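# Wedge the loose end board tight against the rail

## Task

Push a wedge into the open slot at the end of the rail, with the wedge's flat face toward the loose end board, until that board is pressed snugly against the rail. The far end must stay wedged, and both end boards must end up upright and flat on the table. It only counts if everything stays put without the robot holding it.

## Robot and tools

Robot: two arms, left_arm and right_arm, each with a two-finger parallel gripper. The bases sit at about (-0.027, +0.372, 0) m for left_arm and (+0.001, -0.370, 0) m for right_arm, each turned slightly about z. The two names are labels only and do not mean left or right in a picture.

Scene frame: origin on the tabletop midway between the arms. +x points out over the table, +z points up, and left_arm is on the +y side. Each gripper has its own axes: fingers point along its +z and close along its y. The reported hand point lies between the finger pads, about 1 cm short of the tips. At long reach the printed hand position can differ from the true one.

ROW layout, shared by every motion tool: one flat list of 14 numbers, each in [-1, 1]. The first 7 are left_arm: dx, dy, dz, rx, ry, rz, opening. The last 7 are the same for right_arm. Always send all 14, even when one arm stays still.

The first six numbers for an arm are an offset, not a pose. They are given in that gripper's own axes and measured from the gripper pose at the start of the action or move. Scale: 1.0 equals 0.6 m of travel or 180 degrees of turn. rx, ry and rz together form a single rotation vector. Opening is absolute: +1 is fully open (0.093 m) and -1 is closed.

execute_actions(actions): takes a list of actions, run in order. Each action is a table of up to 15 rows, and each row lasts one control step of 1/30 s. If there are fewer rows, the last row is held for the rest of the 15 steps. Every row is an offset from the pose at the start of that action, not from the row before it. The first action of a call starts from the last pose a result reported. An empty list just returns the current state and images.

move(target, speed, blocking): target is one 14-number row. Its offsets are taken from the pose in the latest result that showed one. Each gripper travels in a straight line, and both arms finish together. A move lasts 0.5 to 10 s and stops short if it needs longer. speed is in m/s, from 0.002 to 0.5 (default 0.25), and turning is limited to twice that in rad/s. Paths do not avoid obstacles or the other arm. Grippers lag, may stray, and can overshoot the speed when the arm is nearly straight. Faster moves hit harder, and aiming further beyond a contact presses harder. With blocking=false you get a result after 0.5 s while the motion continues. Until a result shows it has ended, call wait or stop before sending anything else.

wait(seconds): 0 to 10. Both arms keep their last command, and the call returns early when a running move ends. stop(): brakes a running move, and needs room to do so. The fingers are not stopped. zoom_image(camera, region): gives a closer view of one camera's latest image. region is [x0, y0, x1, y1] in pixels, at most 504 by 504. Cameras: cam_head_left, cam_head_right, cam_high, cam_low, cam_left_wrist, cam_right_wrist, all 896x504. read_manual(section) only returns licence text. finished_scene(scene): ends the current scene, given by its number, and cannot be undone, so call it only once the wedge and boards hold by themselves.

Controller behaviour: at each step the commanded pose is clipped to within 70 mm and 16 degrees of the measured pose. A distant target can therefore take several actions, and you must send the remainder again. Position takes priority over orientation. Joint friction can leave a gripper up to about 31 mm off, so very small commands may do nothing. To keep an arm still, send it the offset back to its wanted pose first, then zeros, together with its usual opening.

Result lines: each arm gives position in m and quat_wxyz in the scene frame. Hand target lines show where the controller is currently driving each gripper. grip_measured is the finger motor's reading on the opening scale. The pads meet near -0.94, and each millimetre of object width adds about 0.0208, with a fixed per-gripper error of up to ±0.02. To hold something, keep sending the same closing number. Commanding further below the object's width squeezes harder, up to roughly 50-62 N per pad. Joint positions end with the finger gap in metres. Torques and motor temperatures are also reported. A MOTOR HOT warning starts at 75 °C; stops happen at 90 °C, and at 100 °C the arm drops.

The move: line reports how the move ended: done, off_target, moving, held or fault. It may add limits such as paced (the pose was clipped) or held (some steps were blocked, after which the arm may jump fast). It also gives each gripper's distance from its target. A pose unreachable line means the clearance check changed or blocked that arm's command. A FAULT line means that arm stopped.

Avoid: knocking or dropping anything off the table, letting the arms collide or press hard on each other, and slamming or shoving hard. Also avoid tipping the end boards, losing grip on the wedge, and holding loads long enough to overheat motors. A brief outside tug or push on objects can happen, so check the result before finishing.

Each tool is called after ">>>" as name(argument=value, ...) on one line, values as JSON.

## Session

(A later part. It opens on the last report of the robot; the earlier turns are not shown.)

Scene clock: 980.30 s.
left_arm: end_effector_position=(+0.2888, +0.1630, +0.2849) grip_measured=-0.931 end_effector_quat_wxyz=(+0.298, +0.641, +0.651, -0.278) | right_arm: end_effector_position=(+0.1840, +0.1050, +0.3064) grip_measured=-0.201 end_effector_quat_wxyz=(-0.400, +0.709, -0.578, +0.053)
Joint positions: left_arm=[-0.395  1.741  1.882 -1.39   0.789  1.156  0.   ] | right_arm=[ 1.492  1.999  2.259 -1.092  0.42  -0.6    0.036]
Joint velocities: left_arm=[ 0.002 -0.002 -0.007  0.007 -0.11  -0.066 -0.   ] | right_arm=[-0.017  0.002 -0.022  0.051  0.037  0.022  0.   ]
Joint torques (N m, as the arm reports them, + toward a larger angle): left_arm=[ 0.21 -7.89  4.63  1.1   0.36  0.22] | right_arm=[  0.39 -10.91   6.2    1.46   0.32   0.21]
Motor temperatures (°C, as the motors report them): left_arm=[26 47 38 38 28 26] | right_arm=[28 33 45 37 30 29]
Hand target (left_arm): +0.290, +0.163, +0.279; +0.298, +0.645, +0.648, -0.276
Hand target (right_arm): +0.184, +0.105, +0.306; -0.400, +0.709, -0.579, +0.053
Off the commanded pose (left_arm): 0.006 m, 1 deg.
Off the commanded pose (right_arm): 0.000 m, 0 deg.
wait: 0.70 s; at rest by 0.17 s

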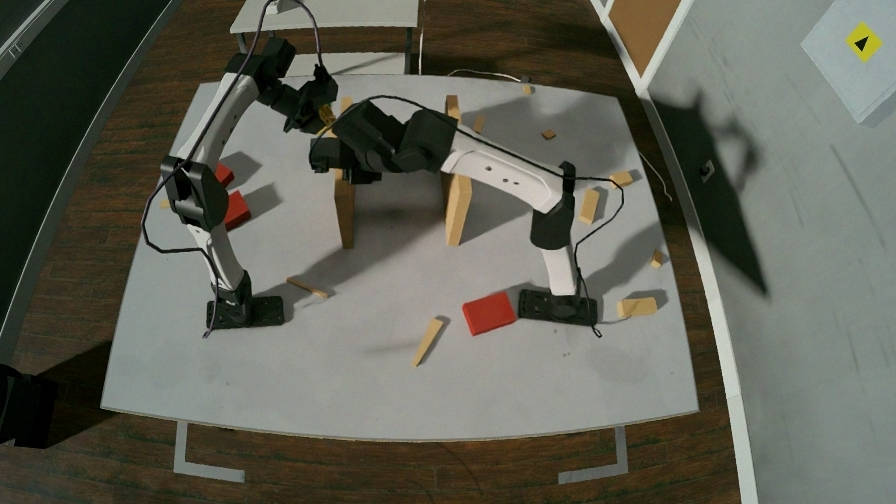

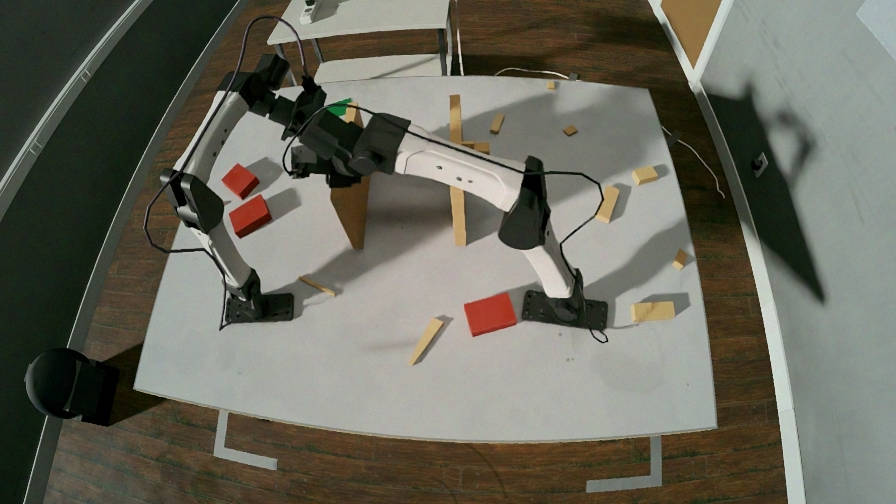

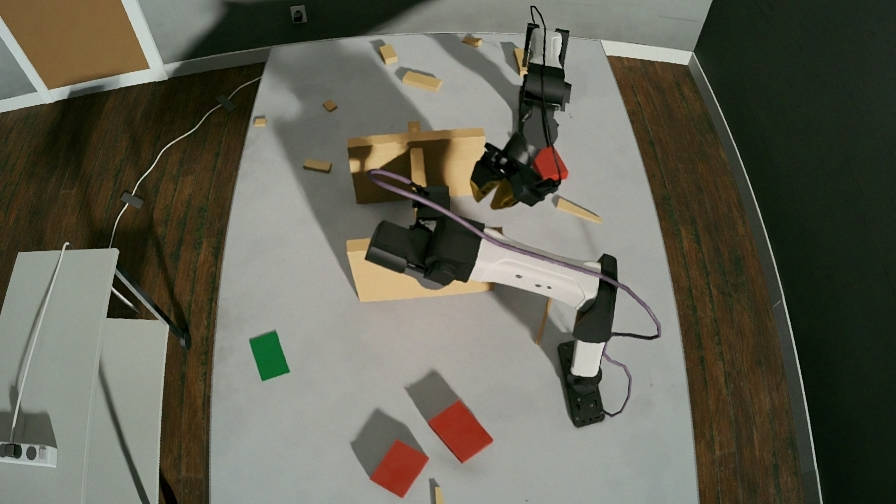

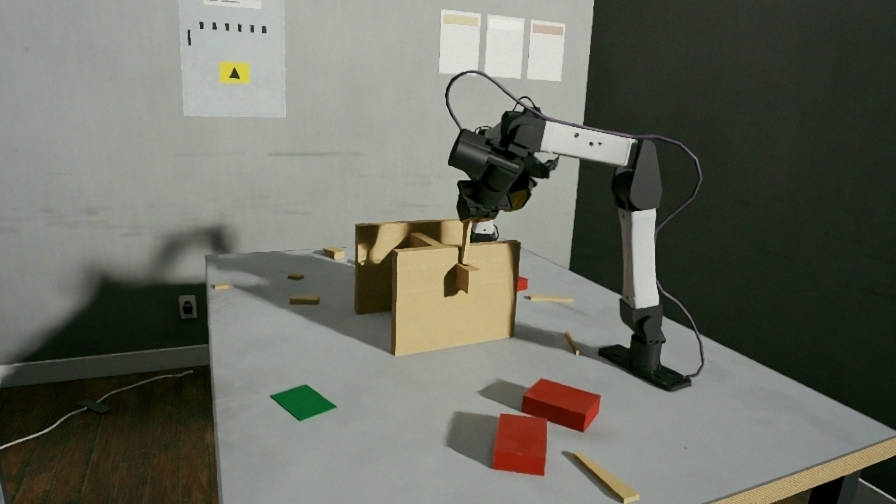

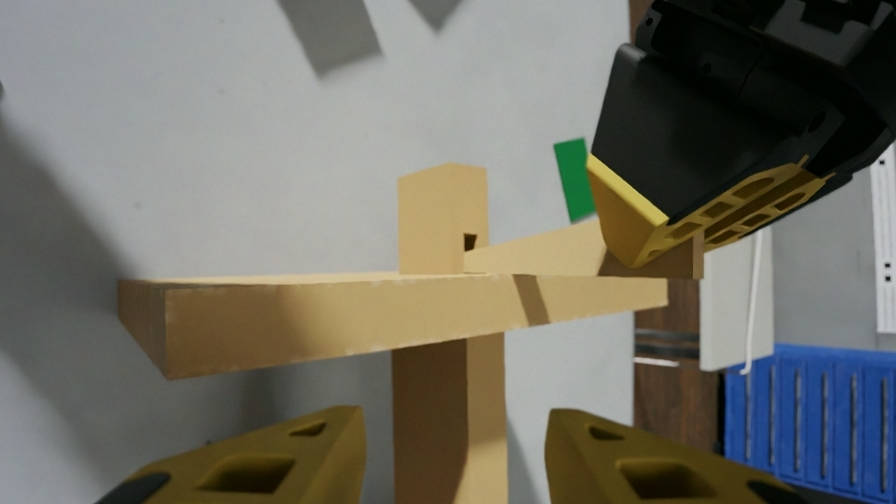

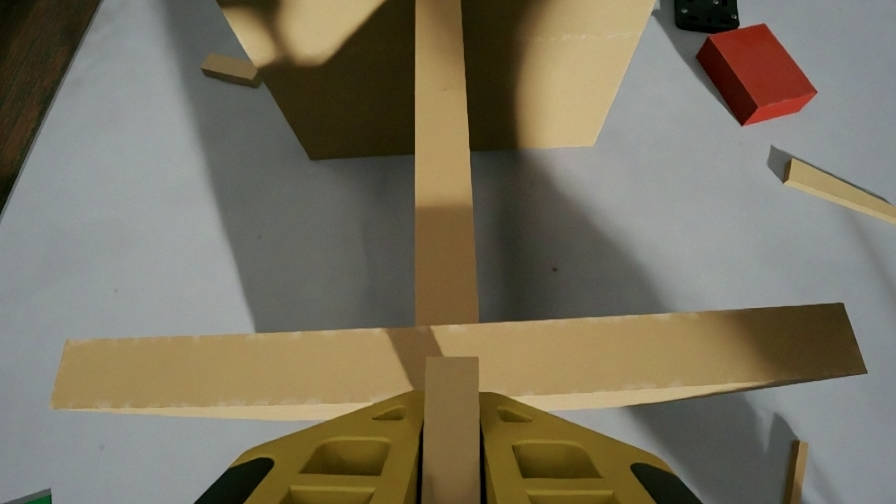

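>>> move(target=[0.00365, 0.0067, 0.0034, 0, 0, 0, -0.95, 0, 0, 0, 0, 0, 0, -0.2], speed=0.004)

>>> zoom_image(camera="cam_left_wrist", region=[430, 210, 510, 290])

Scene clock: 999.93 s.
left_arm: end_effector_position=(+0.2888, +0.1630, +0.2850) grip_measured=-0.931 end_effector_quat_wxyz=(+0.298, +0.641, +0.651, -0.278) | right_arm: end_effector_position=(+0.1840, +0.1050, +0.3064) grip_measured=-0.201 end_effector_quat_wxyz=(-0.400, +0.709, -0.578, +0.053)
Joint positions: left_arm=[-0.395  1.741  1.882 -1.39   0.789  1.156  0.   ] | right_arm=[ 1.492  1.999  2.259 -1.092  0.42  -0.6    0.036]
Joint velocities: left_arm=[ 0.007 -0.007  0.002 -0.051 -0.066 -0.022 -0.001] | right_arm=[ 0.007 -0.002 -0.007 -0.154 -0.037  0.022  0.   ]
Joint torques (N m, as the arm reports them, + toward a larger angle): left_arm=[ 0.42 -6.64  6.83  0.95  0.4   0.14] | right_arm=[  0.4  -10.9    6.21   1.47   0.32   0.19]
Motor temperatures (°C, as the motors report them): left_arm=[26 47 38 38 28 26] | right_arm=[28 36 45 38 30 29]
Hand target (left_arm): +0.293, +0.163, +0.282; +0.298, +0.641, +0.651, -0.278
Hand target (right_arm): +0.184, +0.105, +0.306; -0.400, +0.709, -0.578, +0.053
Off the commanded pose (left_arm): 0.005 m, 0 deg.
Off the commanded pose (right_arm): 0.000 m, 0 deg.
move: done

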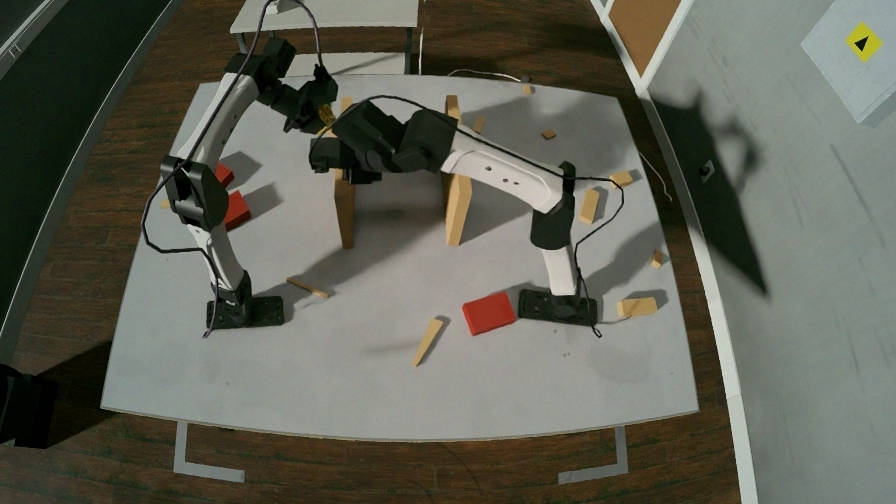

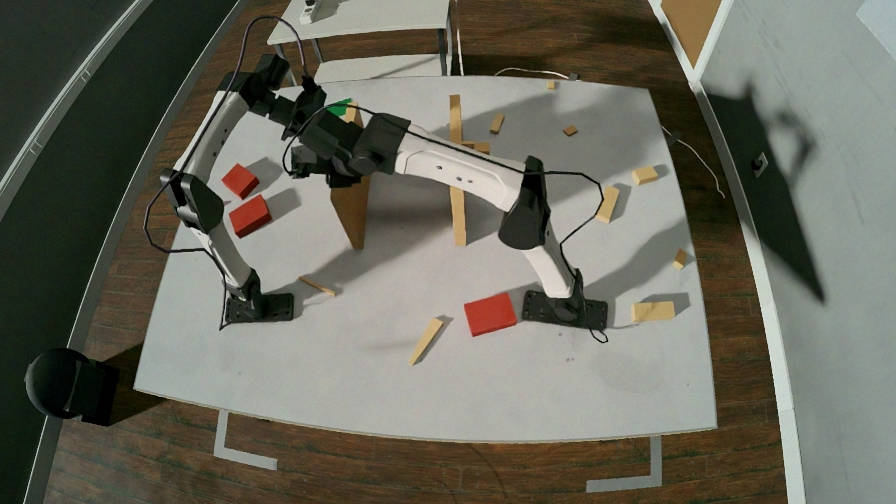

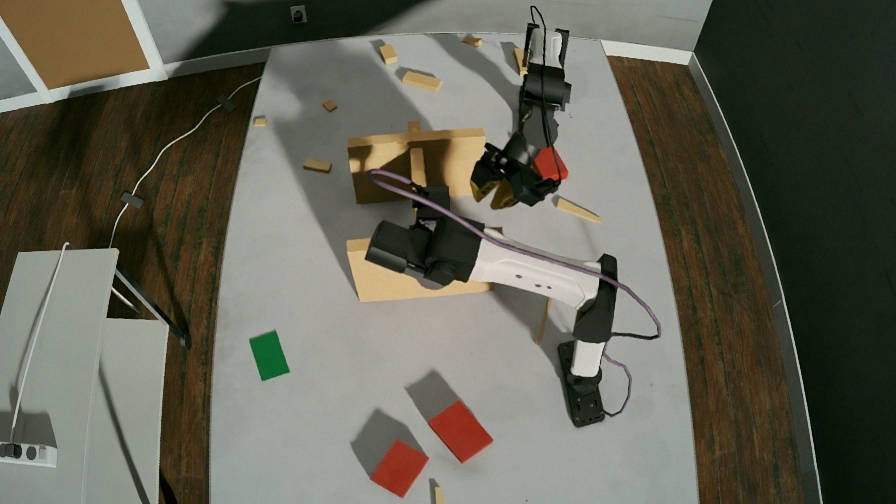

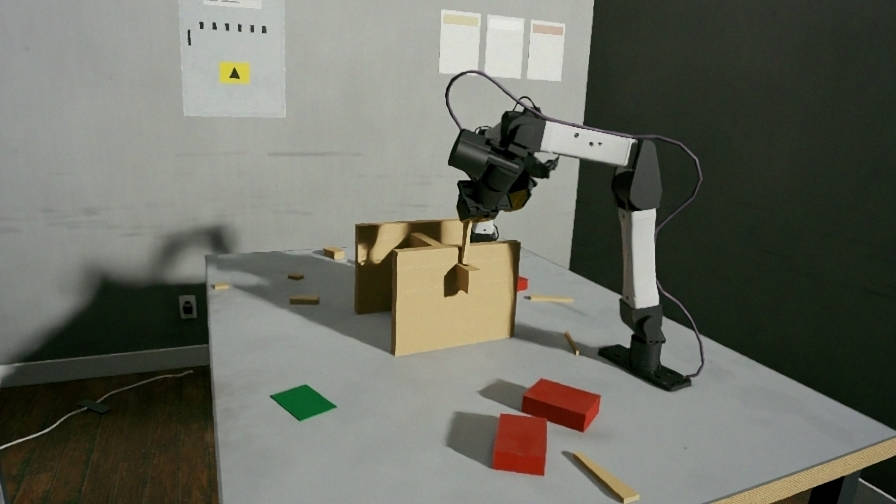

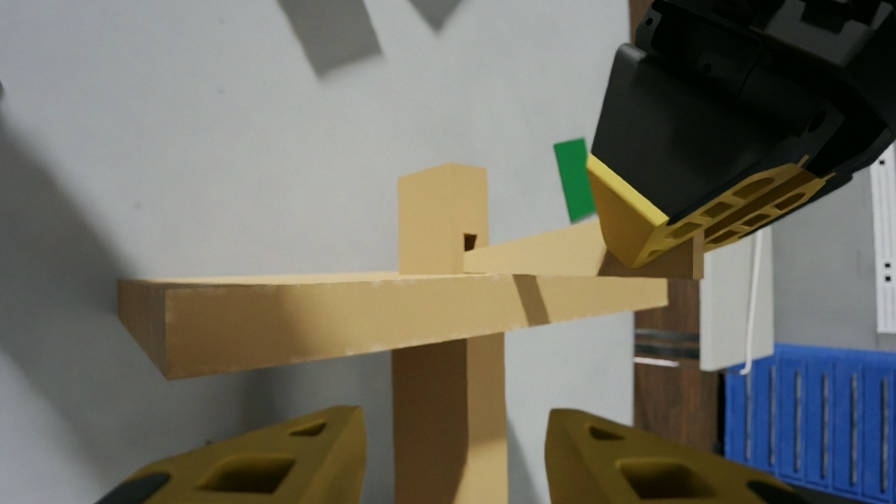

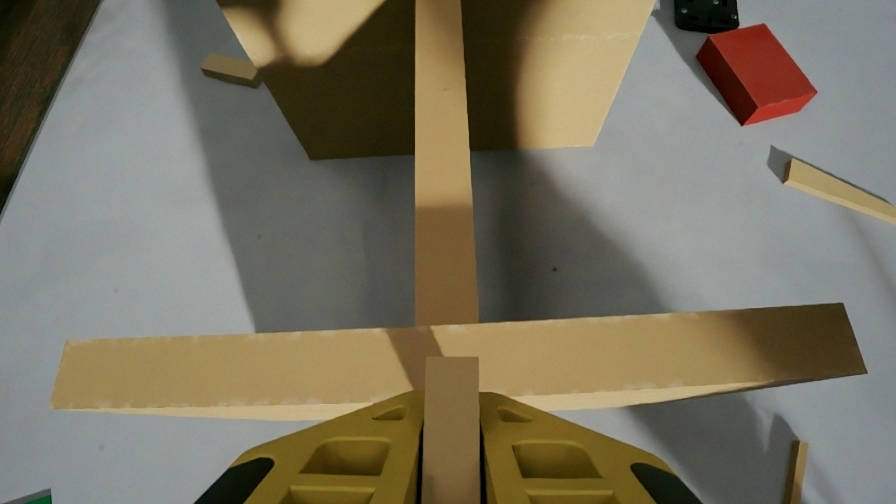

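Region (430, 210, 510, 290) of cam_left_wrist's 896x504 image, scaled by 6.300, with more detail than that image has.

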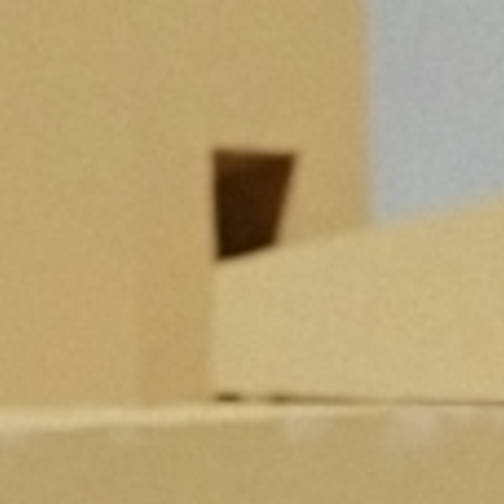

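>>> execute_actions(actions=[[[0.00365,0.0067,0.0034,0,0,0.001,-0.95,0,0,0,0,0,0,-0.2],[0.00365,0.0067,0.0034,0,0,0.0015,-0.95,0,0,0,0,0,0,-0.2],[0.00365,0.0067,0.0034,0,0,0.002,-0.95,0,0,0,0,0,0,-0.2],[0.00365,0.0067,0.0034,0,0,0.0025,-0.95,0,0,0,0,0,0,-0.2],[0.00365,0.0067,0.0034,0,0,0.003,-0.95,0,0,0,0,0,0,-0.2],[0.00365,0.0067,0.0034,0,0,0.0035,-0.95,0,0,0,0,0,0,-0.2],[0.00365,0.0067,0.0034,0,0,0.004,-0.95,0,0,0,0,0,0,-0.2],[0.00365,0.0067,0.0034,0,0,0.0045,-0.95,0,0,0,0,0,0,-0.2],[0.00365,0.0067,0.0034,0,0,0.005,-0.95,0,0,0,0,0,0,-0.2],[0.00365,0.0067,0.0034,0,0,0.0055,-0.95,0,0,0,0,0,0,-0.2],[0.00365,0.0067,0.0034,0,0,0.006,-0.95,0,0,0,0,0,0,-0.2],[0.00365,0.0067,0.0034,0,0,0.0065,-0.95,0,0,0,0,0,0,-0.2]]])

>>> wait(seconds=0.5)

>>> zoom_image(camera="cam_left_wrist", region=[430, 210, 510, 290])

Scene clock: 1008.30 s.
left_arm: end_effector_position=(+0.2893, +0.1633, +0.2840) grip_measured=-0.931 end_effector_quat_wxyz=(+0.298, +0.645, +0.647, -0.275) | right_arm: end_effector_position=(+0.1840, +0.1050, +0.3064) grip_measured=-0.201 end_effector_quat_wxyz=(-0.400, +0.709, -0.578, +0.053)
Joint positions: left_arm=[-0.395  1.742  1.882 -1.39   0.785  1.17   0.   ] | right_arm=[ 1.492  1.999  2.259 -1.092  0.42  -0.6    0.036]
Joint velocities: left_arm=[-0.012 -0.012  0.017  0.051  0.037 -0.007 -0.   ] | right_arm=[ 0.002  0.027  0.002 -0.007 -0.081  0.066 -0.001]
Joint torques (N m, as the arm reports them, + toward a larger angle): left_arm=[ 0.51 -6.61  7.05  0.94  0.45  0.15] | right_arm=[  0.41 -10.9    6.21   1.46   0.32   0.19]
Motor temperatures (°C, as the motors report them): left_arm=[26 46 39 38 28 26] | right_arm=[28 37 44 38 30 29]
Hand target (left_arm): +0.293, +0.163, +0.282; +0.301, +0.648, +0.644, -0.275
Hand target (right_arm): +0.184, +0.105, +0.306; -0.400, +0.709, -0.578, +0.053
Off the commanded pose (left_arm): 0.004 m, 1 deg.
Off the commanded pose (right_arm): 0.000 m, 0 deg.

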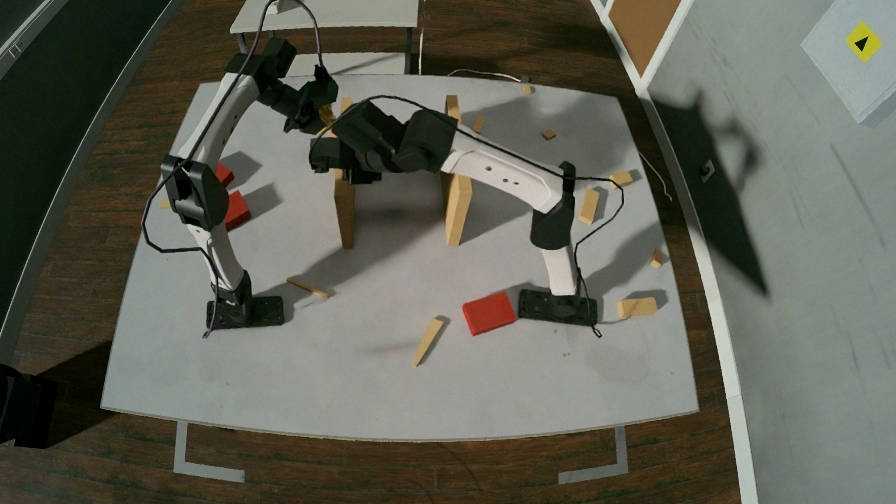

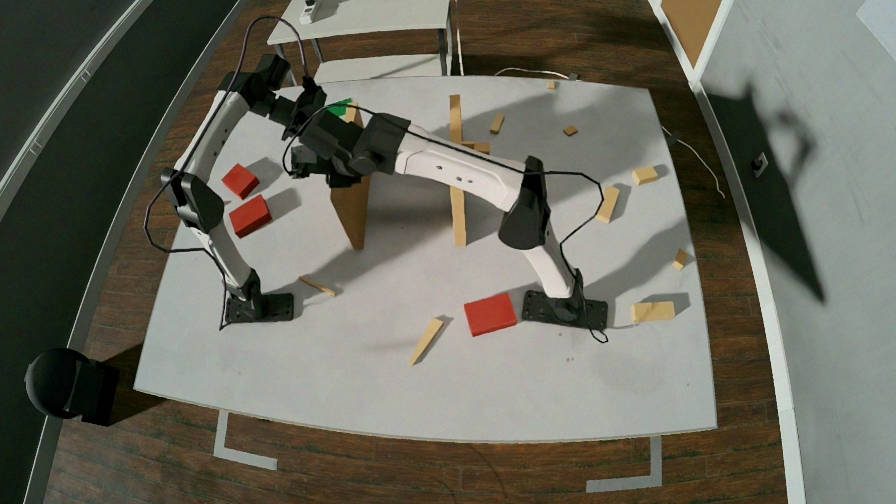

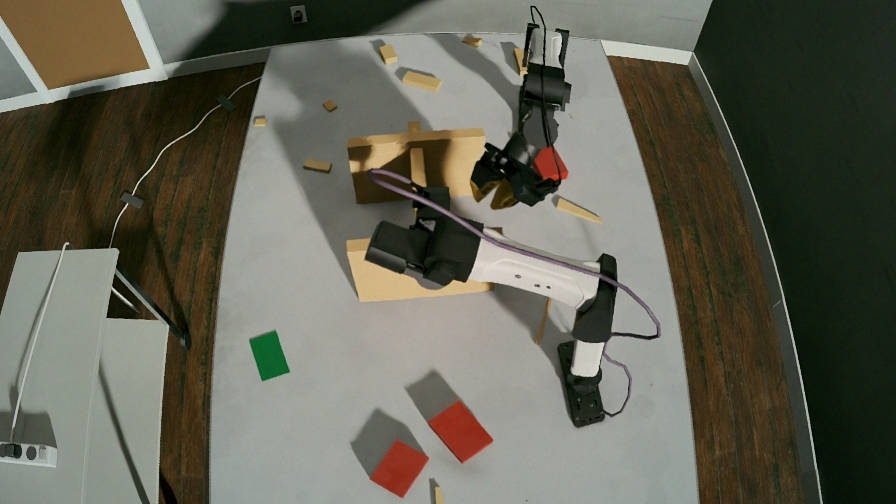

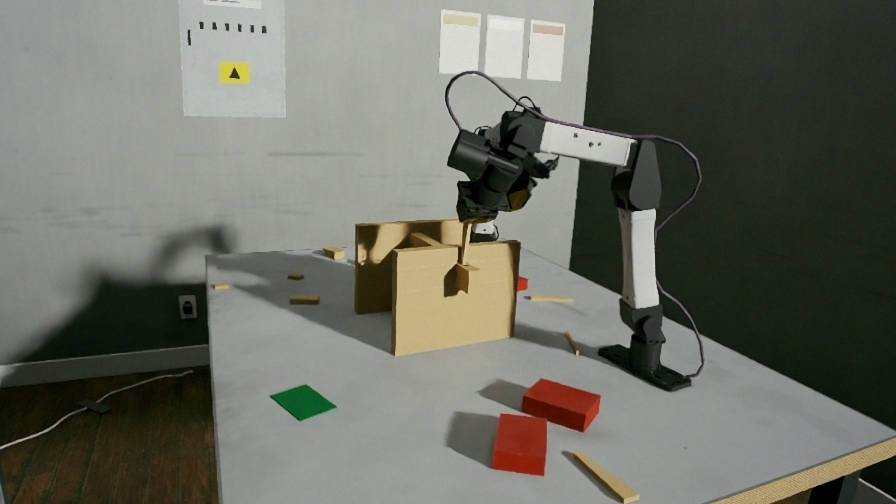

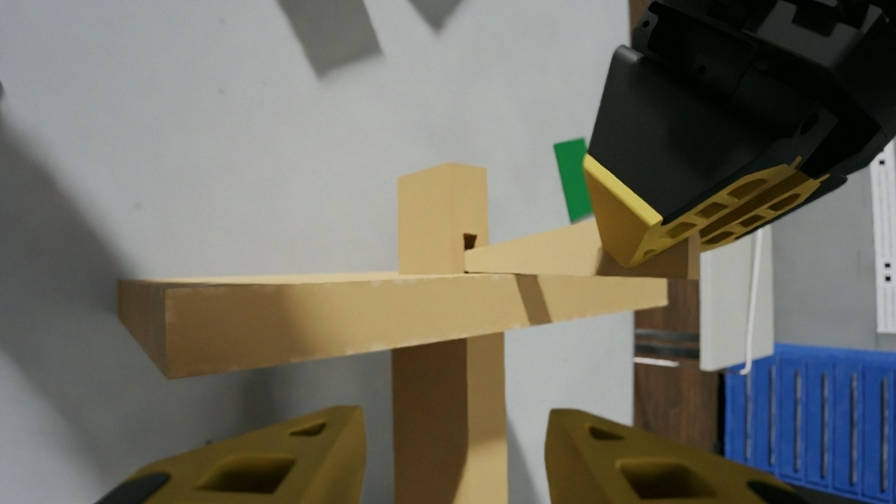

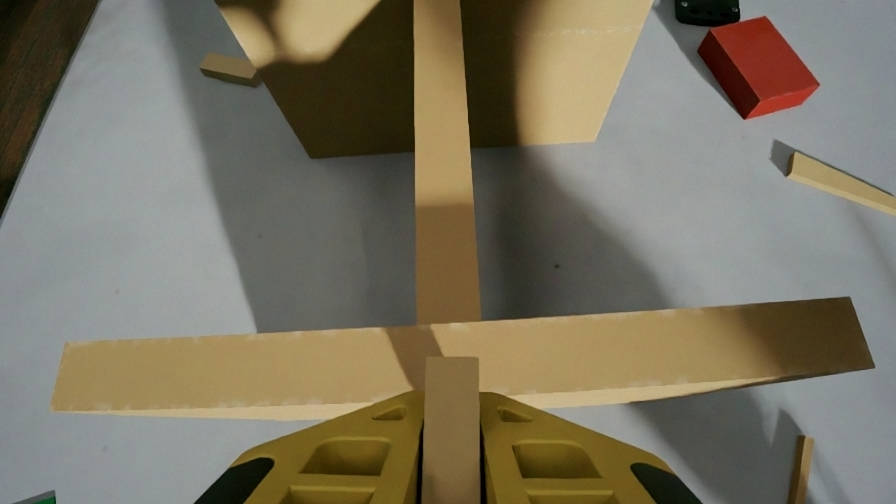

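Scene clock: 1008.80 s.
left_arm: end_effector_position=(+0.2893, +0.1634, +0.2840) grip_measured=-0.931 end_effector_quat_wxyz=(+0.299, +0.646, +0.646, -0.274) | right_arm: end_effector_position=(+0.1840, +0.1050, +0.3064) grip_measured=-0.201 end_effector_quat_wxyz=(-0.400, +0.709, -0.578, +0.053)
Joint positions: left_arm=[-0.395  1.742  1.882 -1.39   0.785  1.173  0.   ] | right_arm=[ 1.492  1.999  2.259 -1.092  0.42  -0.6    0.036]
Joint velocities: left_arm=[-0.002  0.022 -0.012  0.066  0.022 -0.051  0.   ] | right_arm=[ 0.007 -0.007  0.002  0.022  0.007 -0.051 -0.   ]
Joint torques (N m, as the arm reports them, + toward a larger angle): left_arm=[ 0.28 -6.62  7.    0.94  0.42  0.2 ] | right_arm=[  0.42 -10.9    6.21   1.46   0.32   0.19]
Motor temperatures (°C, as the motors report them): left_arm=[26 46 39 38 28 26] | right_arm=[28 37 44 38 30 29]
Hand target (left_arm): +0.293, +0.163, +0.282; +0.301, +0.647, +0.644, -0.275
Hand target (right_arm): +0.184, +0.105, +0.306; -0.400, +0.709, -0.578, +0.053
Off the commanded pose (left_arm): 0.004 m, 0 deg.
Off the commanded pose (right_arm): 0.000 m, 0 deg.
wait: 0.50 s; at rest by 0.17 s

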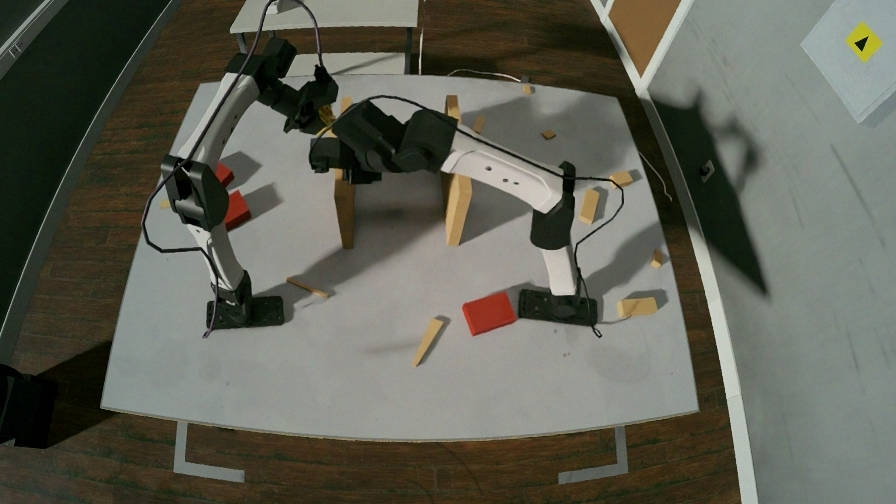

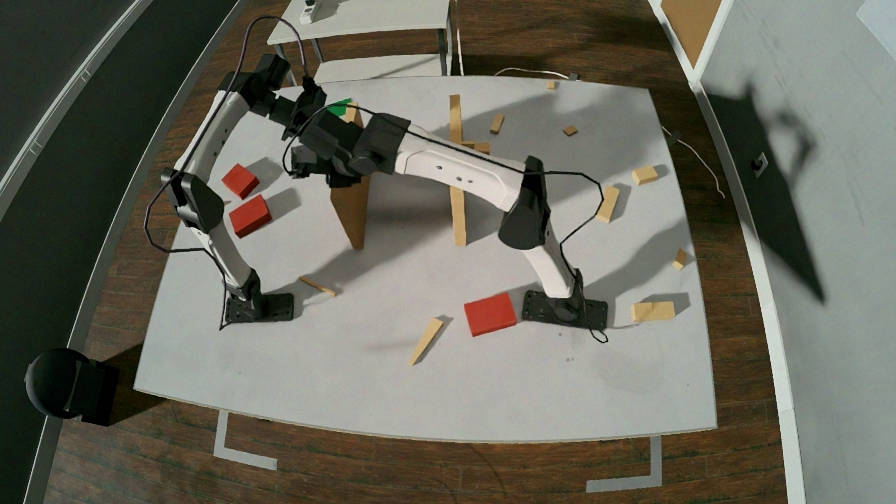

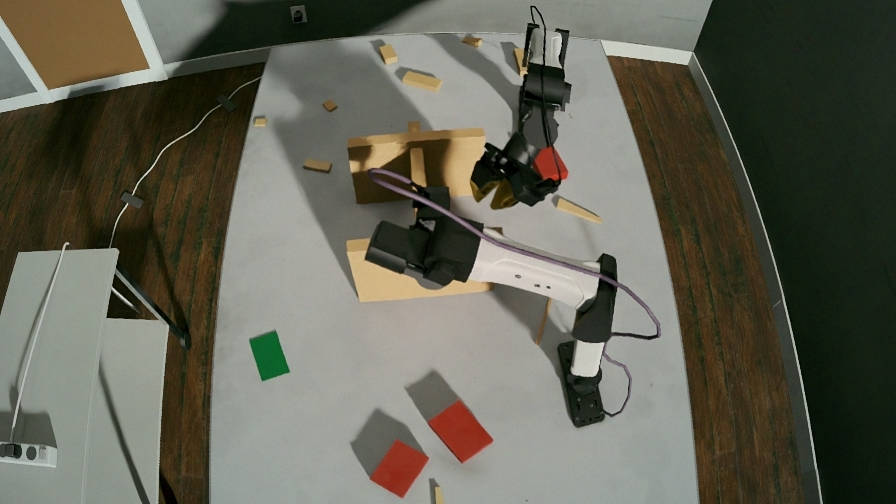

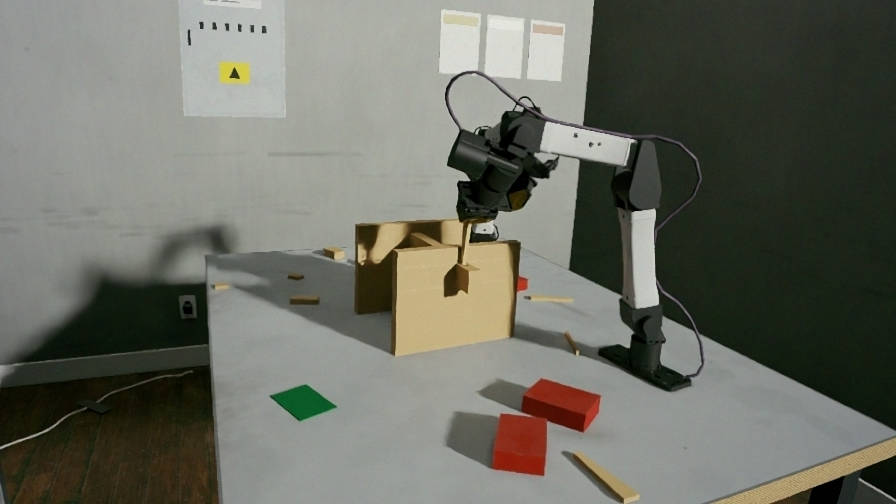

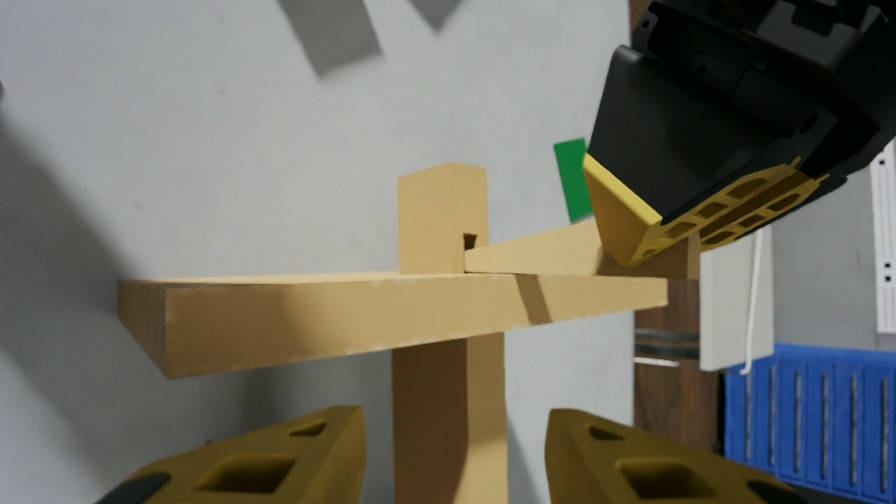

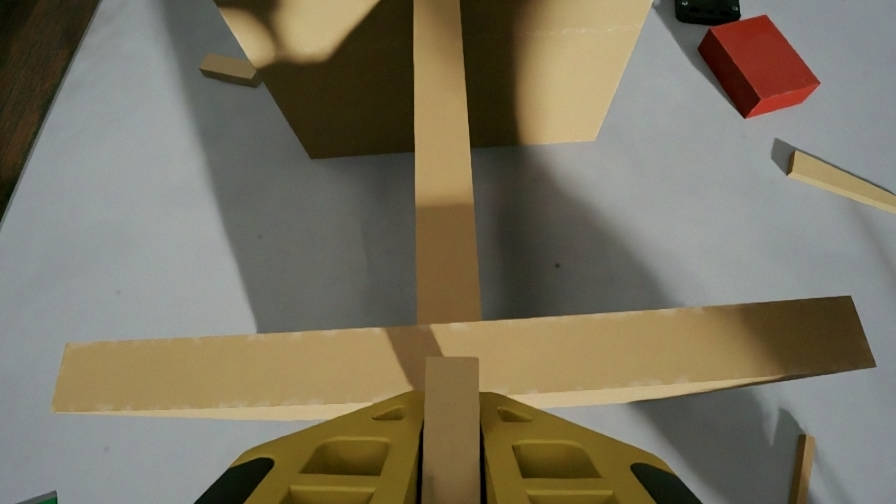

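Region (430, 210, 510, 290) of cam_left_wrist's 896x504 image, scaled by 6.300, with more detail than that image has.

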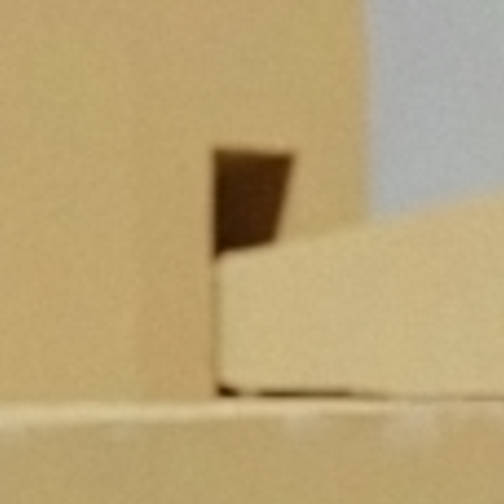

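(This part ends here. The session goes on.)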